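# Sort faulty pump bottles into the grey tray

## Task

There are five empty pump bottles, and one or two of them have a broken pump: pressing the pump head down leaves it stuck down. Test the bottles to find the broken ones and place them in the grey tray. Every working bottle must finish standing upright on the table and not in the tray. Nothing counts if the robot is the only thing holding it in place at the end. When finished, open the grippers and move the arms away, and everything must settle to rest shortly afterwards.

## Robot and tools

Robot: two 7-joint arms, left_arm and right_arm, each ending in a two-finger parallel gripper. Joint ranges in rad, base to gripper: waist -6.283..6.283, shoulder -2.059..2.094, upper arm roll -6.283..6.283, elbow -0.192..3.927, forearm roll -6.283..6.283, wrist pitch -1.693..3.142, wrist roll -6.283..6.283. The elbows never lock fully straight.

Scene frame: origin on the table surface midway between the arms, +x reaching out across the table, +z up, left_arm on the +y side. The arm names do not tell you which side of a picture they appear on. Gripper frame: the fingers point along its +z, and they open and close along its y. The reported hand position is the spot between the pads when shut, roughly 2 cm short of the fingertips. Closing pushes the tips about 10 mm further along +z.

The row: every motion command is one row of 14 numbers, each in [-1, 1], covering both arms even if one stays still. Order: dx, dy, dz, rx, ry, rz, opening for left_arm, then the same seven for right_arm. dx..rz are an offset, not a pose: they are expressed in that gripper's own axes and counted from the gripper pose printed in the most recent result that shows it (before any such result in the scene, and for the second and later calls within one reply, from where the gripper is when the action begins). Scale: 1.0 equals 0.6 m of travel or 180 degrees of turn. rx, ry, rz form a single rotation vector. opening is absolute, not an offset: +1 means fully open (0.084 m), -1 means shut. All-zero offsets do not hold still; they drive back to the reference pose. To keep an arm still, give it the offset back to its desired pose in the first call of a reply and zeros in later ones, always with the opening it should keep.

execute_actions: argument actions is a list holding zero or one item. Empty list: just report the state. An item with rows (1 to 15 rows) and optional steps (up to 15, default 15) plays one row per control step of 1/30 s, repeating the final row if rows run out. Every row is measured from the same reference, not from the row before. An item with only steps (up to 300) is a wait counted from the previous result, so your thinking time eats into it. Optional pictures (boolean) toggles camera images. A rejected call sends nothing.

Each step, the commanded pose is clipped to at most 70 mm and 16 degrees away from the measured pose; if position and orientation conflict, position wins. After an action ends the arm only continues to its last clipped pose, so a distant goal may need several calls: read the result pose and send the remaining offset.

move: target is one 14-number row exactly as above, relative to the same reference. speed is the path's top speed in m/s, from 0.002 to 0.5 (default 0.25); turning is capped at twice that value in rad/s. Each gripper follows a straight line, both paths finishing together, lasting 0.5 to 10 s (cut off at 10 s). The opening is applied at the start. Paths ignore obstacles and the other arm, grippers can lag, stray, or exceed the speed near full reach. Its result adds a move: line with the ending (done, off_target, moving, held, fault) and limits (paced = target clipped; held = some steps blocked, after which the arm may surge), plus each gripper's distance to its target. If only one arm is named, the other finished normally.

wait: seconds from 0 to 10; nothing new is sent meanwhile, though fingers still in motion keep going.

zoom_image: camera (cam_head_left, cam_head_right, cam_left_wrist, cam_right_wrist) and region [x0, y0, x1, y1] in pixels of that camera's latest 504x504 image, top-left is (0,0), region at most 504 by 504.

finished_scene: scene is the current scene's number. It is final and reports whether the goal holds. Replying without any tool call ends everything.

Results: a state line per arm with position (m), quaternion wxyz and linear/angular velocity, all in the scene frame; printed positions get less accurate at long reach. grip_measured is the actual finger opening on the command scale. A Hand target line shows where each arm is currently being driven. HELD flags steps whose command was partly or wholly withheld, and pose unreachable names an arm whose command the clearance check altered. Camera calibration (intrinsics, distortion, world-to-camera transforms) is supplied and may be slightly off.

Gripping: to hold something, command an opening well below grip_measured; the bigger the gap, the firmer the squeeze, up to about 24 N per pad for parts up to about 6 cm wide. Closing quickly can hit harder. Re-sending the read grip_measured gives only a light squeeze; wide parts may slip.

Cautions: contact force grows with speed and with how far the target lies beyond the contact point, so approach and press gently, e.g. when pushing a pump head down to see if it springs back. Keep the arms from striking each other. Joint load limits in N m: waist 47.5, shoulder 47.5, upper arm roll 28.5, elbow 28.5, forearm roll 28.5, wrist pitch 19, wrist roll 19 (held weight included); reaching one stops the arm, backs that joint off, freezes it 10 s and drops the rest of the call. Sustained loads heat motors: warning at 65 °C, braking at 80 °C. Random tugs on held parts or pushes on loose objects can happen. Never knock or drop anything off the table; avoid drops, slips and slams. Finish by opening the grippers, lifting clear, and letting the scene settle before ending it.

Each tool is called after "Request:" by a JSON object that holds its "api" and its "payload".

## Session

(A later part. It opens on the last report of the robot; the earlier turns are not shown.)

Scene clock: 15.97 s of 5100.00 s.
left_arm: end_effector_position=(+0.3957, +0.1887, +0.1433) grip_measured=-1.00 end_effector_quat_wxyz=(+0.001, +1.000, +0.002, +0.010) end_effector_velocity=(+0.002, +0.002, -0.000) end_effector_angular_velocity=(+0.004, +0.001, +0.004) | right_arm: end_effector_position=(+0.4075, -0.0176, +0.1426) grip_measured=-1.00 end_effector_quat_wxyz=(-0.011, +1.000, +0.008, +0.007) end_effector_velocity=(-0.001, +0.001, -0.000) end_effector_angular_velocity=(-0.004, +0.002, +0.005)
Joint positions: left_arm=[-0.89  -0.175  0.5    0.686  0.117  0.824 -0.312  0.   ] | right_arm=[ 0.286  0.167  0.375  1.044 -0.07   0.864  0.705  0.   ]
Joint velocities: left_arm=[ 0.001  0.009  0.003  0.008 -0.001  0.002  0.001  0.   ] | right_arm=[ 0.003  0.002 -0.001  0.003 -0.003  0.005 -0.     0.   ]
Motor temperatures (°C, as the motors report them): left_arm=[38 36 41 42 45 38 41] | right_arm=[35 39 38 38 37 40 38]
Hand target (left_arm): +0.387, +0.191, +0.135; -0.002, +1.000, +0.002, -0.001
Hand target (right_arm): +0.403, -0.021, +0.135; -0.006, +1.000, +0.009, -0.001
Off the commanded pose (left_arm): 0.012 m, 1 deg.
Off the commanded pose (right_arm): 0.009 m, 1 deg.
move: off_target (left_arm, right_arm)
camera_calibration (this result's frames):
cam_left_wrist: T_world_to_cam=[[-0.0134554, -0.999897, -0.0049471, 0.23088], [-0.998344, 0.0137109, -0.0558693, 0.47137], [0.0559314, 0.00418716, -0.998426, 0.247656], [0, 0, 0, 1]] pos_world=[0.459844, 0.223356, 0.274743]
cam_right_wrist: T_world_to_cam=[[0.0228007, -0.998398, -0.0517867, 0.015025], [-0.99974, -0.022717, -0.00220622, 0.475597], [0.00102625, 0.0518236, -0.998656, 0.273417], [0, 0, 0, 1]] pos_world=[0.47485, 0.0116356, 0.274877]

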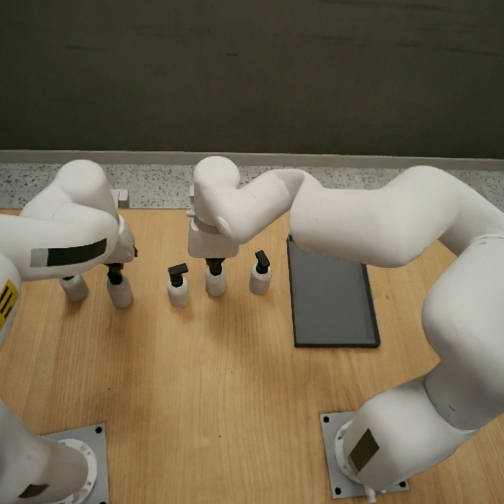

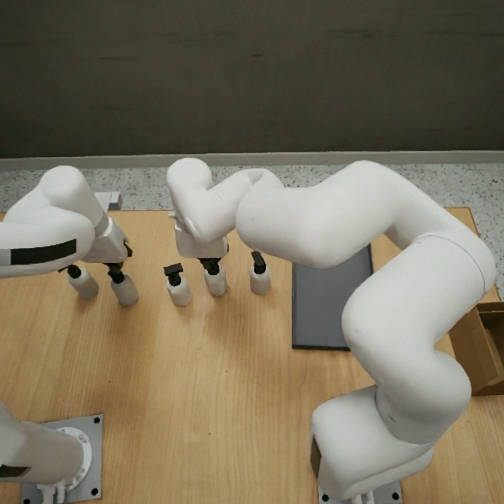

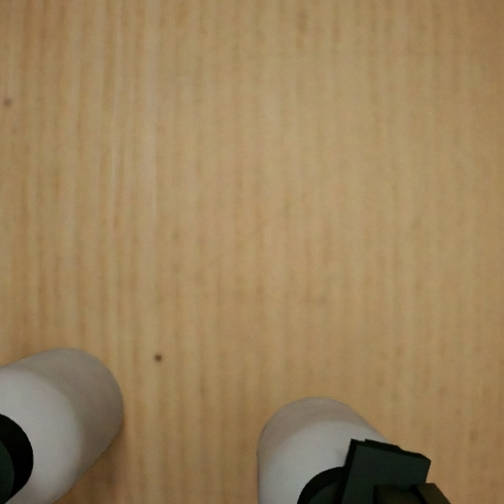

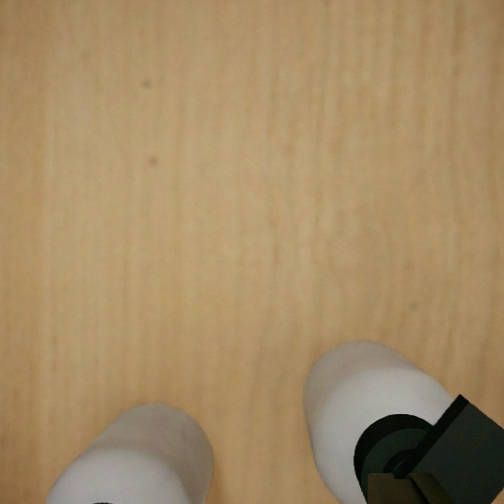

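Request:
{"api": "move", "payload": {"target": [0,0,-0.08,0,-0.006,0,-1, 0,0,-0.08,0,-0.005,0,-1]}}

Request:
{"api": "move", "payload": {"target": [-0.005,0.21,0,0,0,0,-1, 0.01,0.187,0,0,0,0,1]}}

Request:
{"api": "move", "payload": {"target": [0,0,0.045,0,0,0,-1, 0,0,0,0,0,0,1], "speed": 0.1}}

Request:
{"api": "move", "payload": {"target": [0,0,0.048,0,0,0,-1, 0,0,0,0,0,0,1], "speed": 0.04}}

Request:
{"api": "move", "payload": {"target": [-0.25,-0.2,-0.15,0,0,0,-1, 0,0,0,0,0,0,1], "speed": 0.15}}

Scene clock: 18.73 s of 5100.00 s.
left_arm: end_effector_position=(+0.3943, +0.1890, +0.1905) grip_measured=-1.00 end_effector_quat_wxyz=(+0.001, +1.000, +0.002, -0.001) end_effector_velocity=(+0.002, -0.000, +0.005) end_effector_angular_velocity=(-0.003, -0.007, +0.000) | right_arm: end_effector_position=(+0.4065, -0.0190, +0.1897) grip_measured=-1.00 end_effector_quat_wxyz=(-0.010, +1.000, +0.008, -0.001) end_effector_velocity=(+0.002, +0.002, +0.006) end_effector_angular_velocity=(+0.006, -0.008, +0.000)
Joint positions: left_arm=[-0.889 -0.246  0.483  0.777  0.133  1.001 -0.328  0.   ] | right_arm=[ 0.277  0.107  0.378  1.121 -0.025  1.011  0.671  0.   ]
Joint velocities: left_arm=[ 0.    -0.004 -0.001  0.009 -0.     0.005  0.     0.   ] | right_arm=[-0.001 -0.005  0.001  0.009  0.001  0.004 -0.001  0.   ]
Motor temperatures (°C, as the motors report them): left_arm=[38 36 41 42 45 38 41] | right_arm=[35 39 38 38 37 40 38]
Hand target (left_arm): +0.395, +0.189, +0.191; +0.001, +1.000, +0.002, +0.000
Hand target (right_arm): +0.407, -0.019, +0.191; -0.011, +1.000, +0.009, -0.001
Off the commanded pose (left_arm): 0.001 m, 0 deg.
Off the commanded pose (right_arm): 0.001 m, 0 deg.
move: done
camera_calibration (this result's frames):
cam_left_wrist: T_world_to_cam=[[-0.0135069, -0.999895, -0.0051746, 0.23144], [-0.999279, 0.0136819, -0.0354192, 0.469084], [0.0354863, 0.00469247, -0.999359, 0.303046], [0, 0, 0, 1]] pos_world=[0.461118, 0.223576, 0.320664]
cam_right_wrist: T_world_to_cam=[[0.0221567, -0.998457, -0.0509193, 0.0162596], [-0.99962, -0.022961, 0.0152647, 0.471336], [-0.0164103, 0.0505617, -0.998586, 0.327547], [0, 0, 0, 1]] pos_world=[0.476172, 0.0104955, 0.320717]

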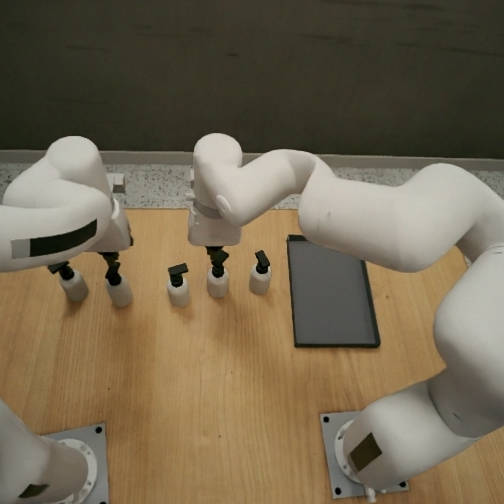

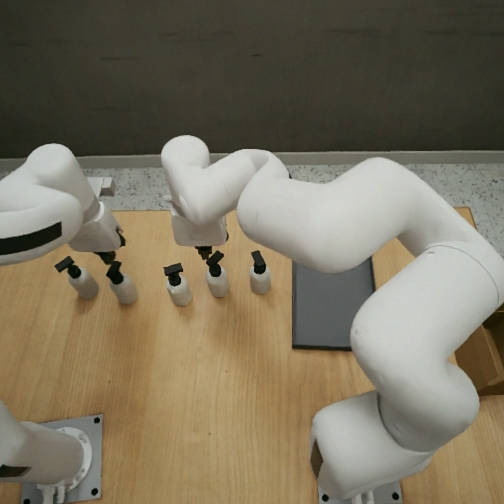

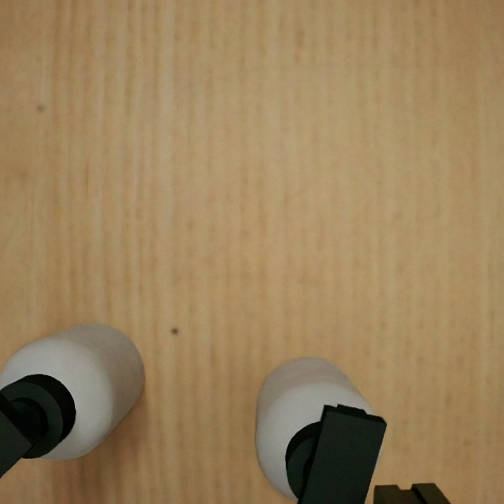

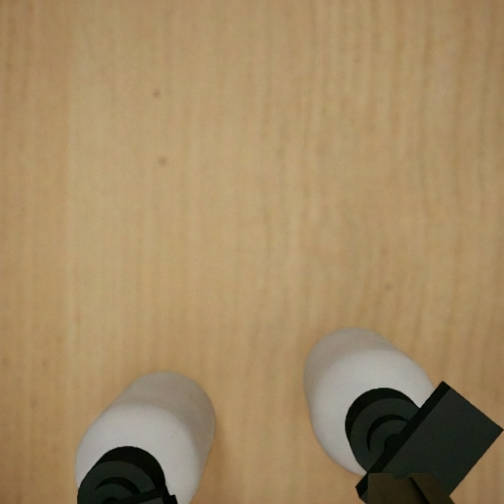

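Scene clock: 19.70 s of 5100.00 s.
left_arm: end_effector_position=(+0.3921, +0.0636, +0.1909) grip_measured=-1.00 end_effector_quat_wxyz=(+0.001, +1.000, +0.003, -0.000) end_effector_velocity=(-0.002, -0.005, -0.000) end_effector_angular_velocity=(+0.001, +0.001, -0.007) | right_arm: end_effector_position=(+0.4143, -0.1304, +0.1876) grip_measured=+1.00 end_effector_quat_wxyz=(-0.010, +1.000, +0.009, -0.001) end_effector_velocity=(+0.001, -0.004, +0.000) end_effector_angular_velocity=(+0.001, -0.000, -0.004)
Joint positions: left_arm=[-1.022 -0.083  0.346  0.92   0.031  0.997 -0.532  0.   ] | right_arm=[ 0.157 -0.069  0.268  0.921  0.045  0.981  0.403  0.084]
Joint velocities: left_arm=[-0.006  0.005 -0.005  0.004 -0.002  0.001 -0.003  0.   ] | right_arm=[-0.005 -0.003 -0.006 -0.002  0.001  0.    -0.008  0.   ]
Motor temperatures (°C, as the motors report them): left_arm=[38 36 41 42 45 38 41] | right_arm=[35 39 38 38 37 40 38]
Hand target (left_arm): +0.392, +0.063, +0.191; +0.001, +1.000, +0.002, -0.000
Hand target (right_arm): +0.415, -0.131, +0.188; -0.010, +1.000, +0.009, -0.001
Off the commanded pose (left_arm): 0.001 m, 0 deg.
Off the commanded pose (right_arm): 0.001 m, 0 deg.
move: done
camera_calibration (this result's frames):
cam_left_wrist: T_world_to_cam=[[-0.0121607, -0.999913, -0.0050921, 0.105486], [-0.999281, 0.0123356, -0.0358519, 0.468783], [0.0359116, 0.00465246, -0.999344, 0.303917], [0, 0, 0, 1]] pos_world=[0.458815, 0.0982805, 0.321061]
cam_right_wrist: T_world_to_cam=[[0.0238221, -0.998437, -0.0505647, -0.0960374], [-0.999585, -0.0246083, 0.0149839, 0.476402], [-0.0162048, 0.0501868, -0.998608, 0.331098], [0, 0, 0, 1]] pos_world=[0.483857, -0.100781, 0.318643]

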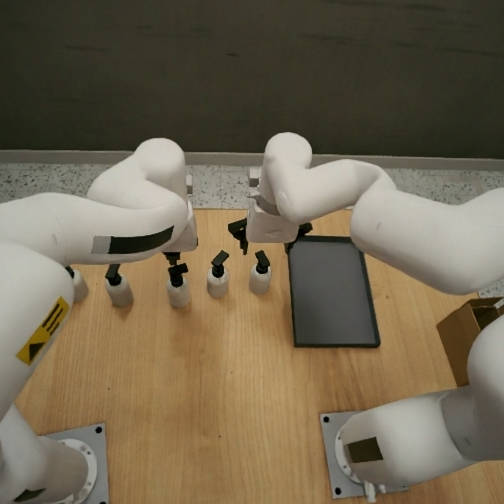

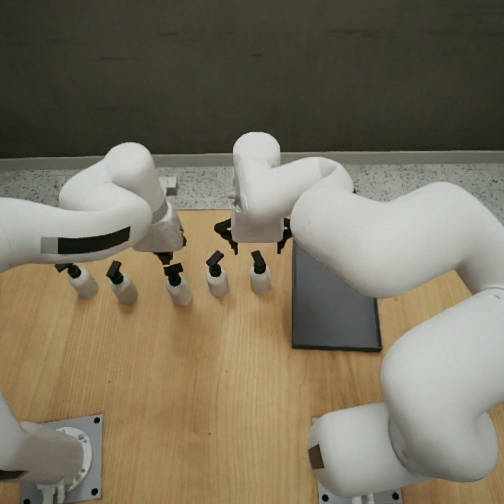

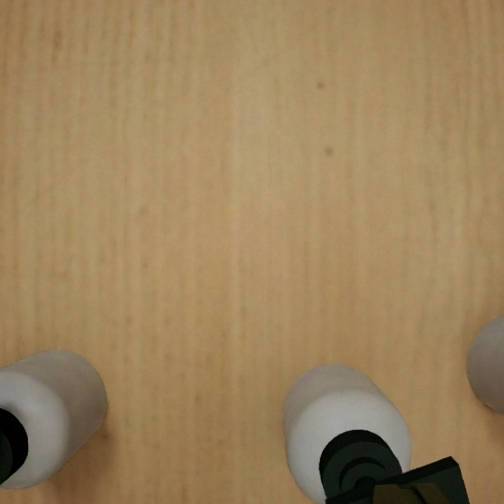

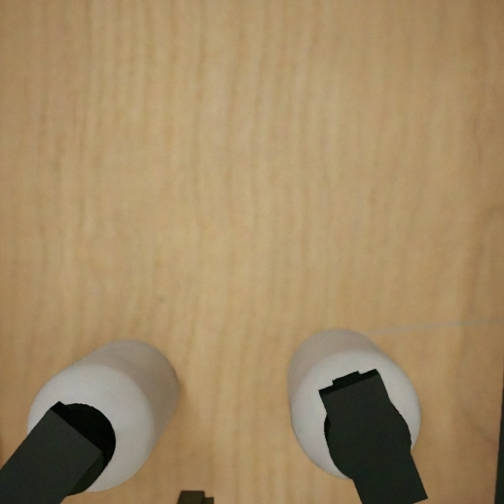

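Scene clock: 20.47 s of 5100.00 s.
left_arm: end_effector_position=(+0.3922, +0.0634, +0.1642) grip_measured=-1.00 end_effector_quat_wxyz=(+0.001, +1.000, +0.003, -0.000) end_effector_velocity=(+0.001, -0.000, -0.000) end_effector_angular_velocity=(-0.002, -0.003, +0.001) | right_arm: end_effector_position=(+0.4143, -0.1304, +0.1876) grip_measured=+1.00 end_effector_quat_wxyz=(-0.010, +1.000, +0.009, -0.001) end_effector_velocity=(-0.000, +0.000, -0.000) end_effector_angular_velocity=(-0.000, -0.000, -0.000)
Joint positions: left_arm=[-1.022 -0.045  0.35   0.877  0.017  0.918 -0.521  0.   ] | right_arm=[ 0.157 -0.069  0.268  0.921  0.045  0.981  0.403  0.084]
Joint velocities: left_arm=[ 0.     0.001  0.001 -0.    -0.001 -0.005  0.001  0.   ] | right_arm=[ 0.     0.     0.001 -0.    -0.    -0.001  0.001 -0.   ]
Motor temperatures (°C, as the motors report them): left_arm=[38 36 41 43 45 38 41] | right_arm=[35 39 38 38 37 40 38]
Hand target (left_arm): +0.392, +0.064, +0.164; +0.001, +1.000, +0.003, -0.000
Hand target (right_arm): +0.414, -0.130, +0.188; -0.010, +1.000, +0.009, -0.001
Off the commanded pose (left_arm): 0.000 m, 0 deg.
Off the commanded pose (right_arm): 0.000 m, 0 deg.
move: done
camera_calibration (this result's frames):
cam_left_wrist: T_world_to_cam=[[-0.0121947, -0.999914, -0.00483412, 0.105166], [-0.999262, 0.0123626, -0.0363774, 0.468057], [0.0364341, 0.00438694, -0.999326, 0.277054], [0, 0, 0, 1]] pos_world=[0.4589, 0.0981553, 0.294402]
cam_right_wrist: T_world_to_cam=[[0.0238289, -0.998436, -0.0505643, -0.0960374], [-0.999585, -0.0246153, 0.0149864, 0.476399], [-0.0162076, 0.0501862, -0.998608, 0.331098], [0, 0, 0, 1]] pos_world=[0.483856, -0.100777, 0.318641]

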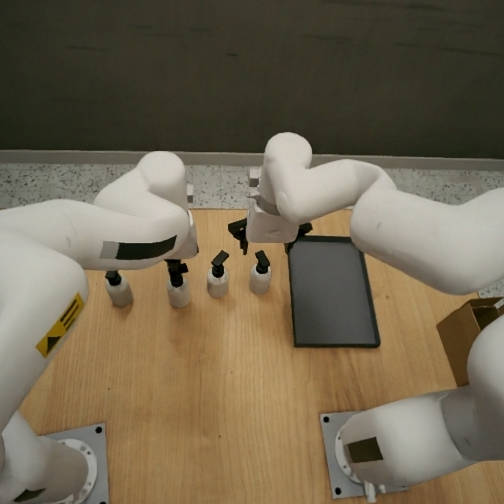

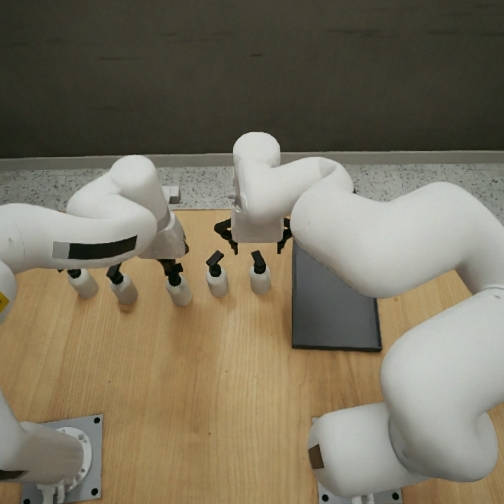

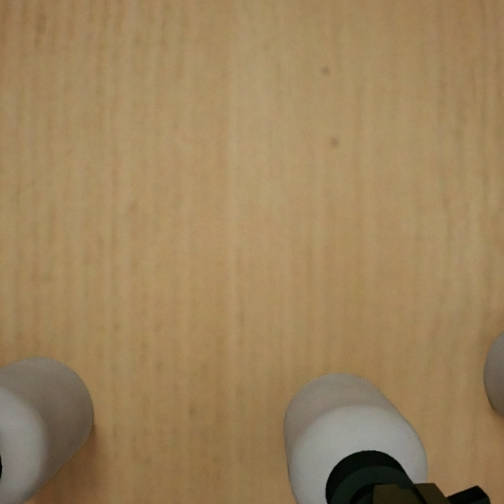

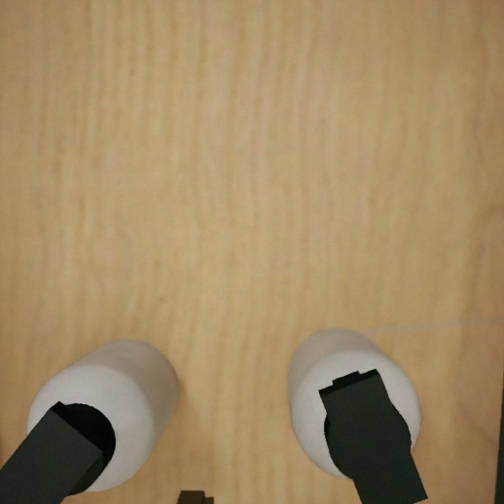

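Scene clock: 21.57 s of 5100.00 s.
left_arm: end_effector_position=(+0.3989, +0.0595, +0.1440) grip_measured=-1.00 end_effector_quat_wxyz=(+0.007, +1.000, +0.003, +0.009) end_effector_velocity=(+0.001, -0.001, +0.000) end_effector_angular_velocity=(+0.001, +0.001, -0.000) | right_arm: end_effector_position=(+0.4143, -0.1304, +0.1876) grip_measured=+1.00 end_effector_quat_wxyz=(-0.010, +1.000, +0.009, -0.001) end_effector_velocity=(+0.001, -0.000, +0.001) end_effector_angular_velocity=(+0.001, -0.002, -0.001)
Joint positions: left_arm=[-1.021 -0.     0.352  0.855 -0.004  0.832 -0.504  0.   ] | right_arm=[ 0.157 -0.069  0.268  0.921  0.045  0.981  0.403  0.084]
Joint velocities: left_arm=[-0.001  0.004 -0.     0.006 -0.001  0.003  0.     0.   ] | right_arm=[-0.001  0.    -0.     0.002 -0.    -0.    -0.    -0.   ]
Motor temperatures (°C, as the motors report them): left_arm=[38 36 41 43 45 38 41] | right_arm=[35 39 38 38 37 40 38]
Hand target (left_arm): +0.392, +0.063, +0.136; +0.001, +1.000, +0.003, -0.000
Hand target (right_arm): +0.414, -0.130, +0.188; -0.010, +1.000, +0.009, -0.001
Off the commanded pose (left_arm): 0.012 m, 1 deg.
Off the commanded pose (right_arm): 0.000 m, 0 deg.
move: off_target (left_arm)
camera_calibration (this result's frames):
cam_left_wrist: T_world_to_cam=[[-0.0121735, -0.999903, 0.00682487, 0.09955], [-0.998423, 0.0117809, -0.0548898, 0.47641], [0.0548041, -0.00748231, -0.998469, 0.249928], [0, 0, 0, 1]] pos_world=[0.463173, 0.0957978, 0.275016]
cam_right_wrist: T_world_to_cam=[[0.0238288, -0.998436, -0.0505645, -0.0960373], [-0.999585, -0.0246152, 0.0149864, 0.476399], [-0.0162076, 0.0501864, -0.998608, 0.331098], [0, 0, 0, 1]] pos_world=[0.483856, -0.100777, 0.318641]

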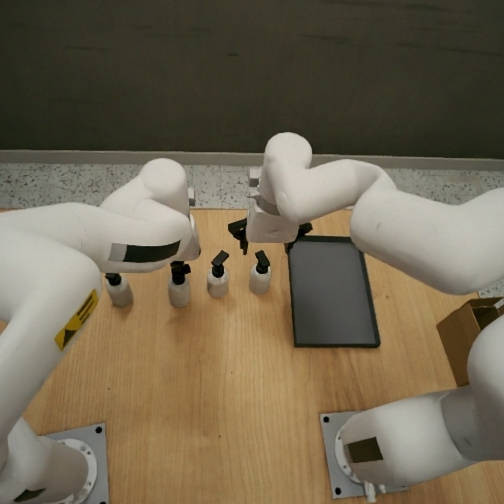

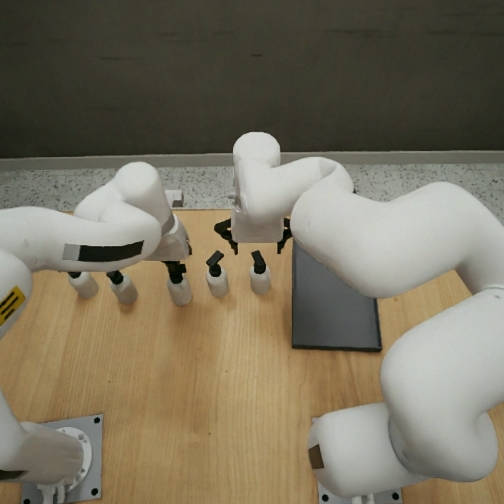

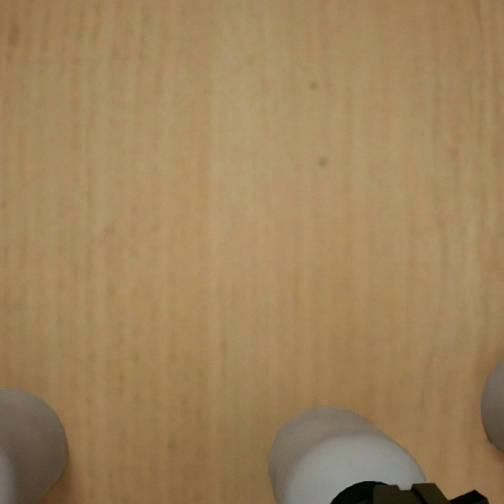

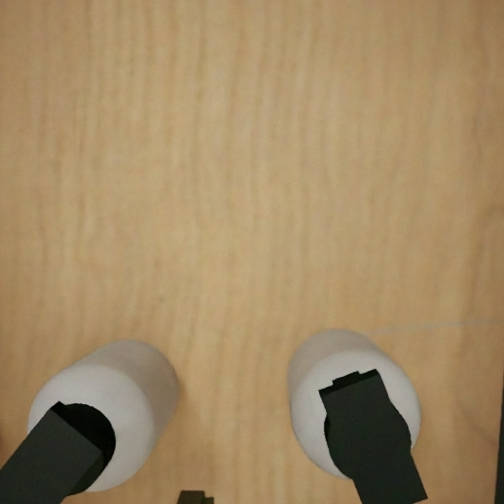

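Scene clock: 23.47 s of 5100.00 s.
left_arm: end_effector_position=(+0.2464, +0.1799, +0.2294) grip_measured=-1.00 end_effector_quat_wxyz=(+0.007, +1.000, +0.003, +0.008) end_effector_velocity=(-0.001, +0.001, +0.001) end_effector_angular_velocity=(-0.001, -0.001, -0.000) | right_arm: end_effector_position=(+0.4143, -0.1304, +0.1876) grip_measured=+1.00 end_effector_quat_wxyz=(-0.010, +1.000, +0.009, -0.001) end_effector_velocity=(-0.000, +0.001, +0.000) end_effector_angular_velocity=(+0.001, -0.000, +0.003)
Joint positions: left_arm=[-0.886 -0.852  0.279  0.461  0.213  1.278 -0.596  0.   ] | right_arm=[ 0.157 -0.069  0.268  0.921  0.045  0.981  0.403  0.084]
Joint velocities: left_arm=[ 0.001 -0.006 -0.001  0.    -0.     0.004  0.001  0.   ] | right_arm=[ 0.002  0.    -0.     0.001  0.001  0.    -0.001 -0.   ]
Motor temperatures (°C, as the motors report them): left_arm=[38 36 41 43 45 38 41] | right_arm=[35 39 38 38 37 40 38]
Hand target (left_arm): +0.246, +0.180, +0.230; +0.008, +1.000, +0.003, +0.008
Hand target (right_arm): +0.414, -0.130, +0.188; -0.010, +1.000, +0.009, -0.001
Off the commanded pose (left_arm): 0.000 m, 0 deg.
Off the commanded pose (right_arm): 0.000 m, 0 deg.
move: done
camera_calibration (this result's frames):
cam_left_wrist: T_world_to_cam=[[-0.0124936, -0.999891, 0.00784893, 0.217308], [-0.998522, 0.0120604, -0.0530027, 0.326923], [0.0529023, -0.00849952, -0.998564, 0.345113], [0, 0, 0, 1]] pos_world=[0.310898, 0.216274, 0.360239]
cam_right_wrist: T_world_to_cam=[[0.023829, -0.998436, -0.0505645, -0.0960373], [-0.999585, -0.0246154, 0.0149863, 0.476399], [-0.0162076, 0.0501864, -0.998608, 0.331098], [0, 0, 0, 1]] pos_world=[0.483856, -0.100777, 0.318641]

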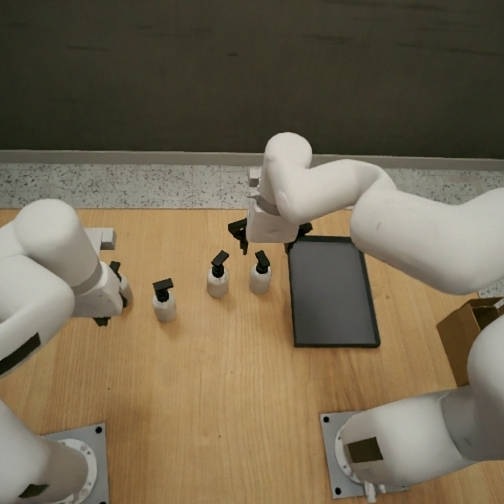

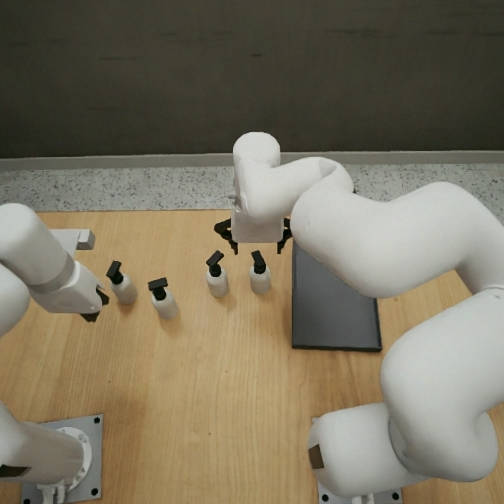

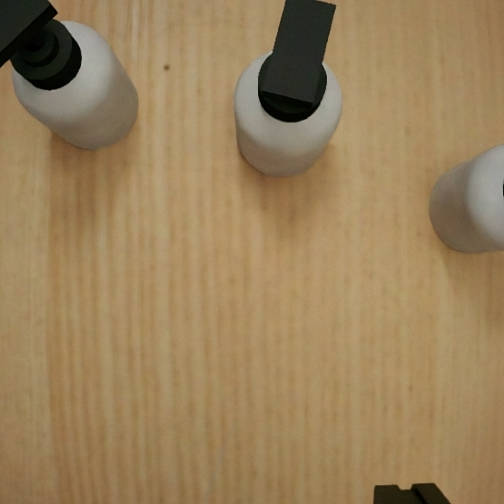

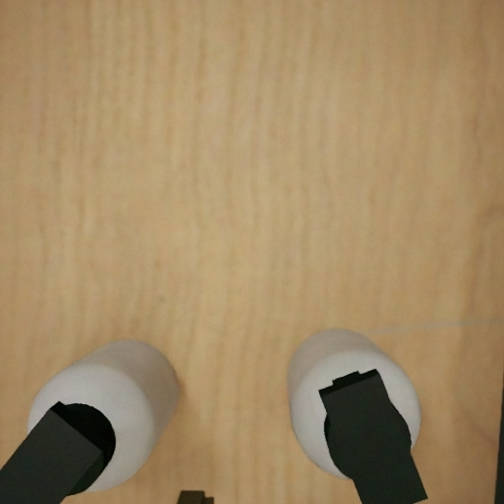

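Request:
{"api": "move", "payload": {"target": [0.243,-0.028,0.06,0.005,-0.005,0,1, 0,0,0.2,0,0,0,1]}}

Request:
{"api": "move", "payload": {"target": [0,0,0.2,0,0,0,1, 0,0,0,0,0,0,-1], "speed": 0.15}}

Request:
{"api": "move", "payload": {"target": [0,0,0,0,0,0,-1, 0,0,-0.15,0,0,0,-1], "speed": 0.15}}

Scene clock: 25.83 s of 5100.00 s.
left_arm: end_effector_position=(+0.3927, +0.1972, +0.1958) grip_measured=+1.00 end_effector_quat_wxyz=(-0.001, +1.000, +0.003, +0.001) end_effector_velocity=(+0.001, +0.001, -0.001) end_effector_angular_velocity=(+0.001, +0.004, +0.003) | right_arm: end_effector_position=(+0.4172, -0.1268, +0.0713) grip_measured=+1.00 end_effector_quat_wxyz=(-0.012, +1.000, +0.009, +0.004) end_effector_velocity=(-0.003, -0.001, -0.005) end_effector_angular_velocity=(-0.004, +0.010, -0.002)
Joint positions: left_arm=[-0.923 -0.275  0.527  0.775  0.164  1.019 -0.337  0.084] | right_arm=[ 0.167  0.155  0.269  0.793 -0.039  0.626  0.467  0.084]
Joint velocities: left_arm=[-0.001  0.007  0.004  0.003 -0.004 -0.     0.003  0.   ] | right_arm=[-0.     0.007 -0.    -0.004 -0.001 -0.     0.003  0.   ]
Motor temperatures (°C, as the motors report them): left_arm=[38 36 41 43 45 38 41] | right_arm=[35 39 38 39 37 40 38]
Hand target (left_arm): +0.393, +0.197, +0.196; -0.001, +1.000, +0.003, +0.001
Hand target (right_arm): +0.414, -0.128, +0.067; -0.010, +1.000, +0.009, -0.001
Off the commanded pose (left_arm): 0.000 m, 0 deg.
Off the commanded pose (right_arm): 0.005 m, 1 deg.
move: off_target (right_arm)
camera_calibration (this result's frames):
cam_left_wrist: T_world_to_cam=[[-0.0121032, -0.999891, -0.00850132, 0.239736], [-0.999188, 0.0124205, -0.0383189, 0.468395], [0.0384203, 0.00803063, -0.999229, 0.306514], [0, 0, 0, 1]] pos_world=[0.45914, 0.23143, 0.326264]
cam_right_wrist: T_world_to_cam=[[0.0240135, -0.998253, -0.053982, -0.0981817], [-0.999696, -0.0242819, 0.00432219, 0.482027], [-0.00562542, 0.0538618, -0.998533, 0.210895], [0, 0, 0, 1]] pos_world=[0.485425, -0.0976649, 0.203202]

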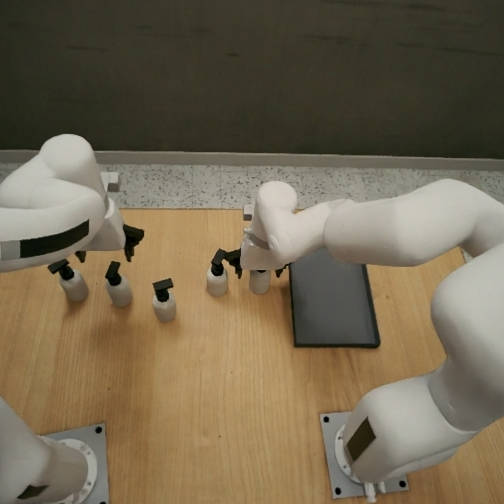

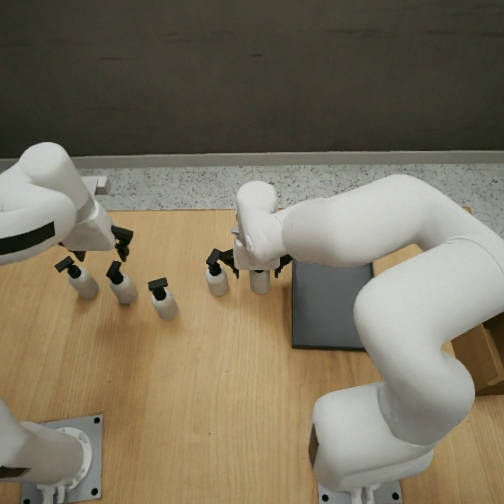

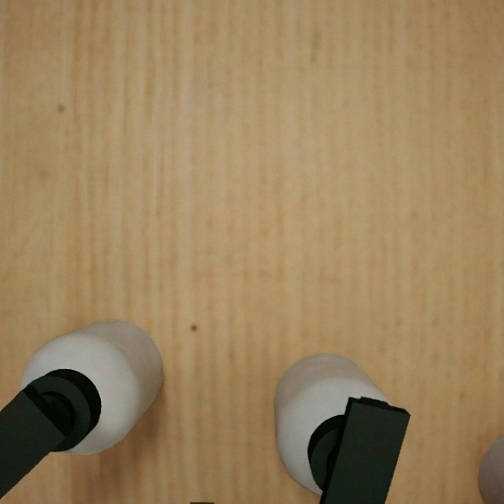

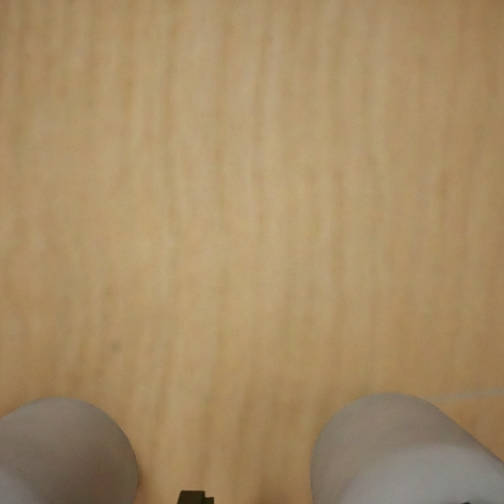

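Scene clock: 27.10 s of 5100.00 s.
left_arm: end_effector_position=(+0.3935, +0.1972, +0.0762) grip_measured=+1.00 end_effector_quat_wxyz=(-0.001, +1.000, +0.003, +0.002) end_effector_velocity=(-0.001, +0.000, -0.002) end_effector_angular_velocity=(+0.000, +0.005, -0.000) | right_arm: end_effector_position=(+0.4174, -0.1268, +0.0716) grip_measured=+0.12 end_effector_quat_wxyz=(-0.012, +1.000, +0.009, +0.004) end_effector_velocity=(-0.001, +0.001, -0.000) end_effector_angular_velocity=(+0.000, +0.000, +0.001)
Joint positions: left_arm=[-0.946 -0.006  0.582  0.618  0.01   0.621 -0.21   0.084] | right_arm=[ 0.167  0.154  0.269  0.793 -0.039  0.626  0.467  0.049]
Joint velocities: left_arm=[-0.     0.005  0.    -0.002 -0.006 -0.002  0.005 -0.   ] | right_arm=[ 0.001  0.001  0.002 -0.001 -0.    -0.001  0.002  0.   ]
Motor temperatures (°C, as the motors report them): left_arm=[38 36 41 43 45 38 41] | right_arm=[35 39 38 38 37 40 38]
Hand target (left_arm): +0.393, +0.197, +0.076; -0.001, +1.000, +0.003, +0.001
Hand target (right_arm): +0.417, -0.127, +0.071; -0.012, +1.000, +0.009, +0.004
Off the commanded pose (left_arm): 0.001 m, 0 deg.
Off the commanded pose (right_arm): 0.000 m, 0 deg.
move: done
camera_calibration (this result's frames):
cam_left_wrist: T_world_to_cam=[[-0.0123873, -0.999887, -0.00852057, 0.238855], [-0.999134, 0.0127156, -0.0396178, 0.464534], [0.0397216, 0.00802243, -0.999179, 0.186459], [0, 0, 0, 1]] pos_world=[0.459684, 0.231426, 0.206744]
cam_right_wrist: T_world_to_cam=[[0.0239457, -0.998247, -0.0541288, -0.0981277], [-0.999701, -0.0241744, 0.00357537, 0.482295], [-0.00487763, 0.054027, -0.998528, 0.210908], [0, 0, 0, 1]] pos_world=[0.485529, -0.0976912, 0.203561]

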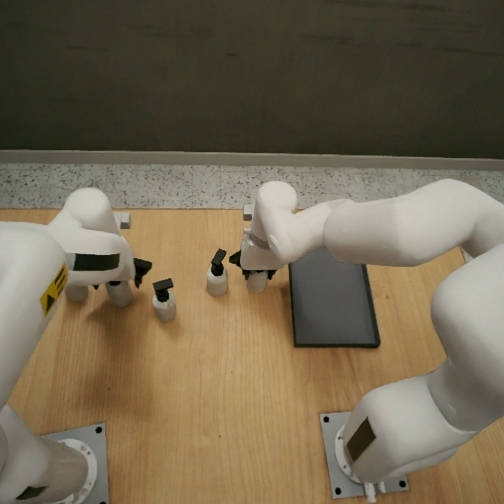

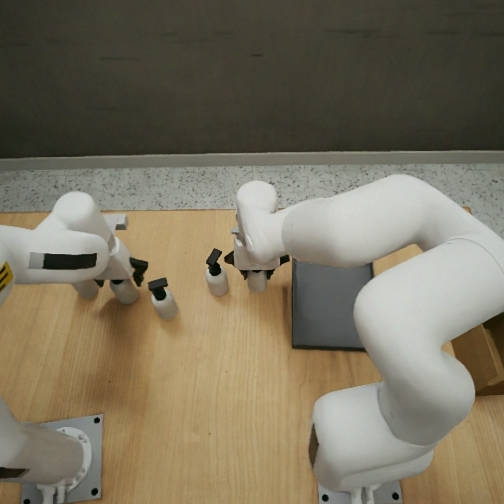

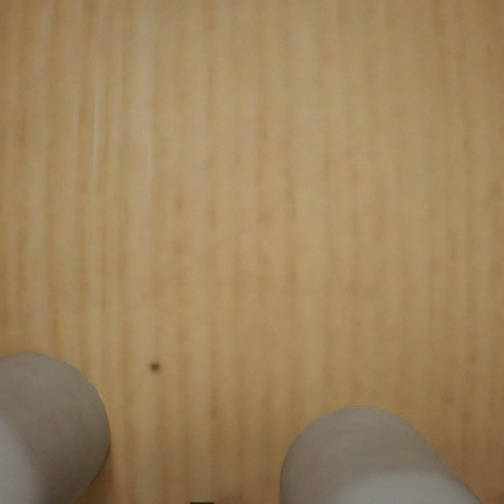

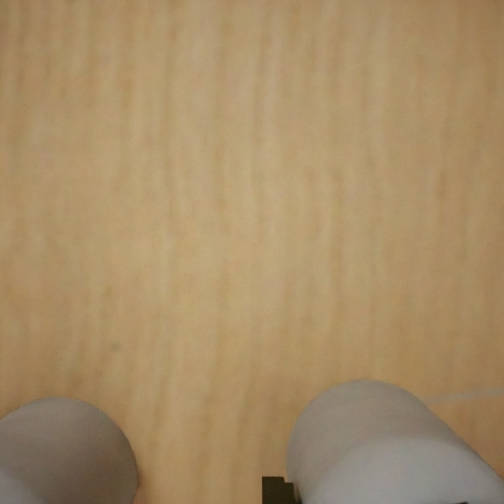

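Scene clock: 28.10 s of 5100.00 s.
left_arm: end_effector_position=(+0.3936, +0.1972, +0.0763) grip_measured=+0.12 end_effector_quat_wxyz=(-0.001, +1.000, +0.003, +0.002) end_effector_velocity=(+0.000, +0.000, -0.000) end_effector_angular_velocity=(+0.000, +0.000, +0.002) | right_arm: end_effector_position=(+0.4165, -0.1290, +0.1610) grip_measured=+0.12 end_effector_quat_wxyz=(-0.012, +1.000, +0.009, +0.004) end_effector_velocity=(+0.001, +0.001, +0.004) end_effector_angular_velocity=(+0.002, -0.005, +0.002)
Joint positions: left_arm=[-0.946 -0.007  0.582  0.618  0.01   0.621 -0.21   0.049] | right_arm=[ 0.156 -0.03   0.274  0.877  0.034  0.89   0.413  0.049]
Joint velocities: left_arm=[ 0.     0.     0.001 -0.     0.    -0.    -0.001  0.   ] | right_arm=[ 0.001 -0.004 -0.     0.006  0.001  0.005 -0.002  0.   ]
Motor temperatures (°C, as the motors report them): left_arm=[38 36 41 43 45 38 41] | right_arm=[35 39 38 38 37 40 38]
Hand target (left_arm): +0.393, +0.197, +0.076; -0.001, +1.000, +0.003, +0.002
Hand target (right_arm): +0.417, -0.129, +0.162; -0.012, +1.000, +0.009, +0.004
Off the commanded pose (left_arm): 0.000 m, 0 deg.
Off the commanded pose (right_arm): 0.001 m, 0 deg.
move: done
camera_calibration (this result's frames):
cam_left_wrist: T_world_to_cam=[[-0.0123655, -0.999888, -0.00838065, 0.238803], [-0.999119, 0.0126914, -0.0400139, 0.464717], [0.0401158, 0.00787847, -0.999164, 0.186449], [0, 0, 0, 1]] pos_world=[0.459781, 0.23141, 0.20689]
cam_right_wrist: T_world_to_cam=[[0.0239516, -0.998263, -0.053827, -0.0955435], [-0.999693, -0.024261, 0.00510053, 0.480674], [-0.00639756, 0.0536883, -0.998537, 0.300857], [0, 0, 0, 1]] pos_world=[0.48474, -0.0998684, 0.292823]

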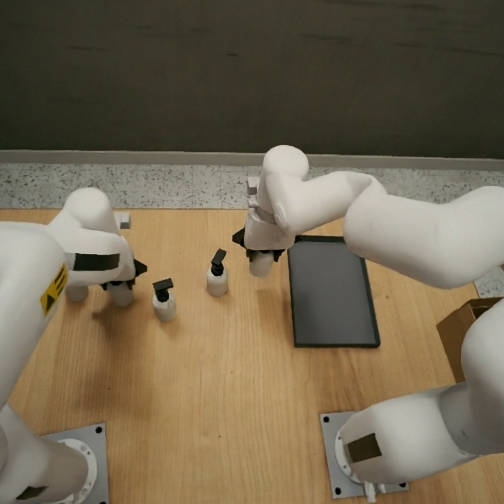

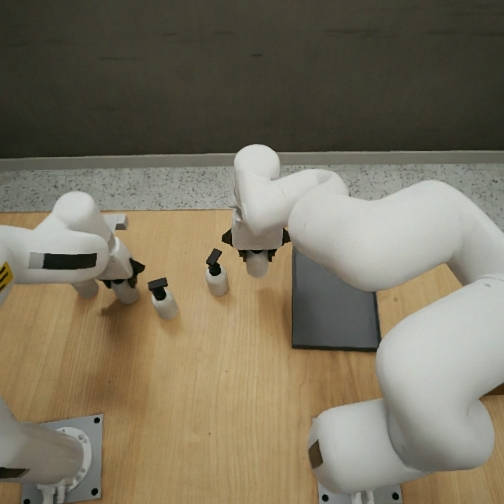

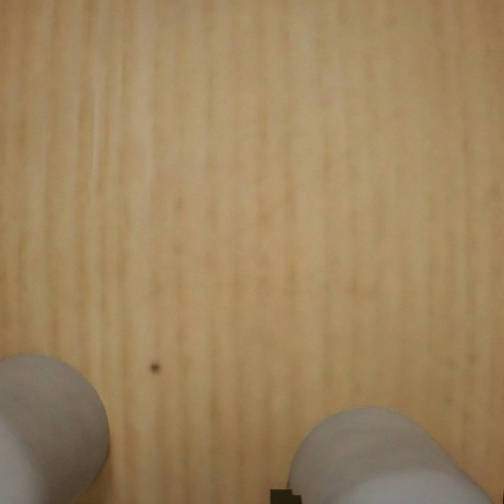

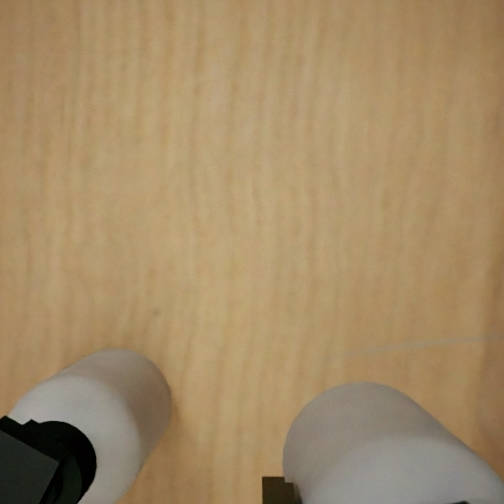

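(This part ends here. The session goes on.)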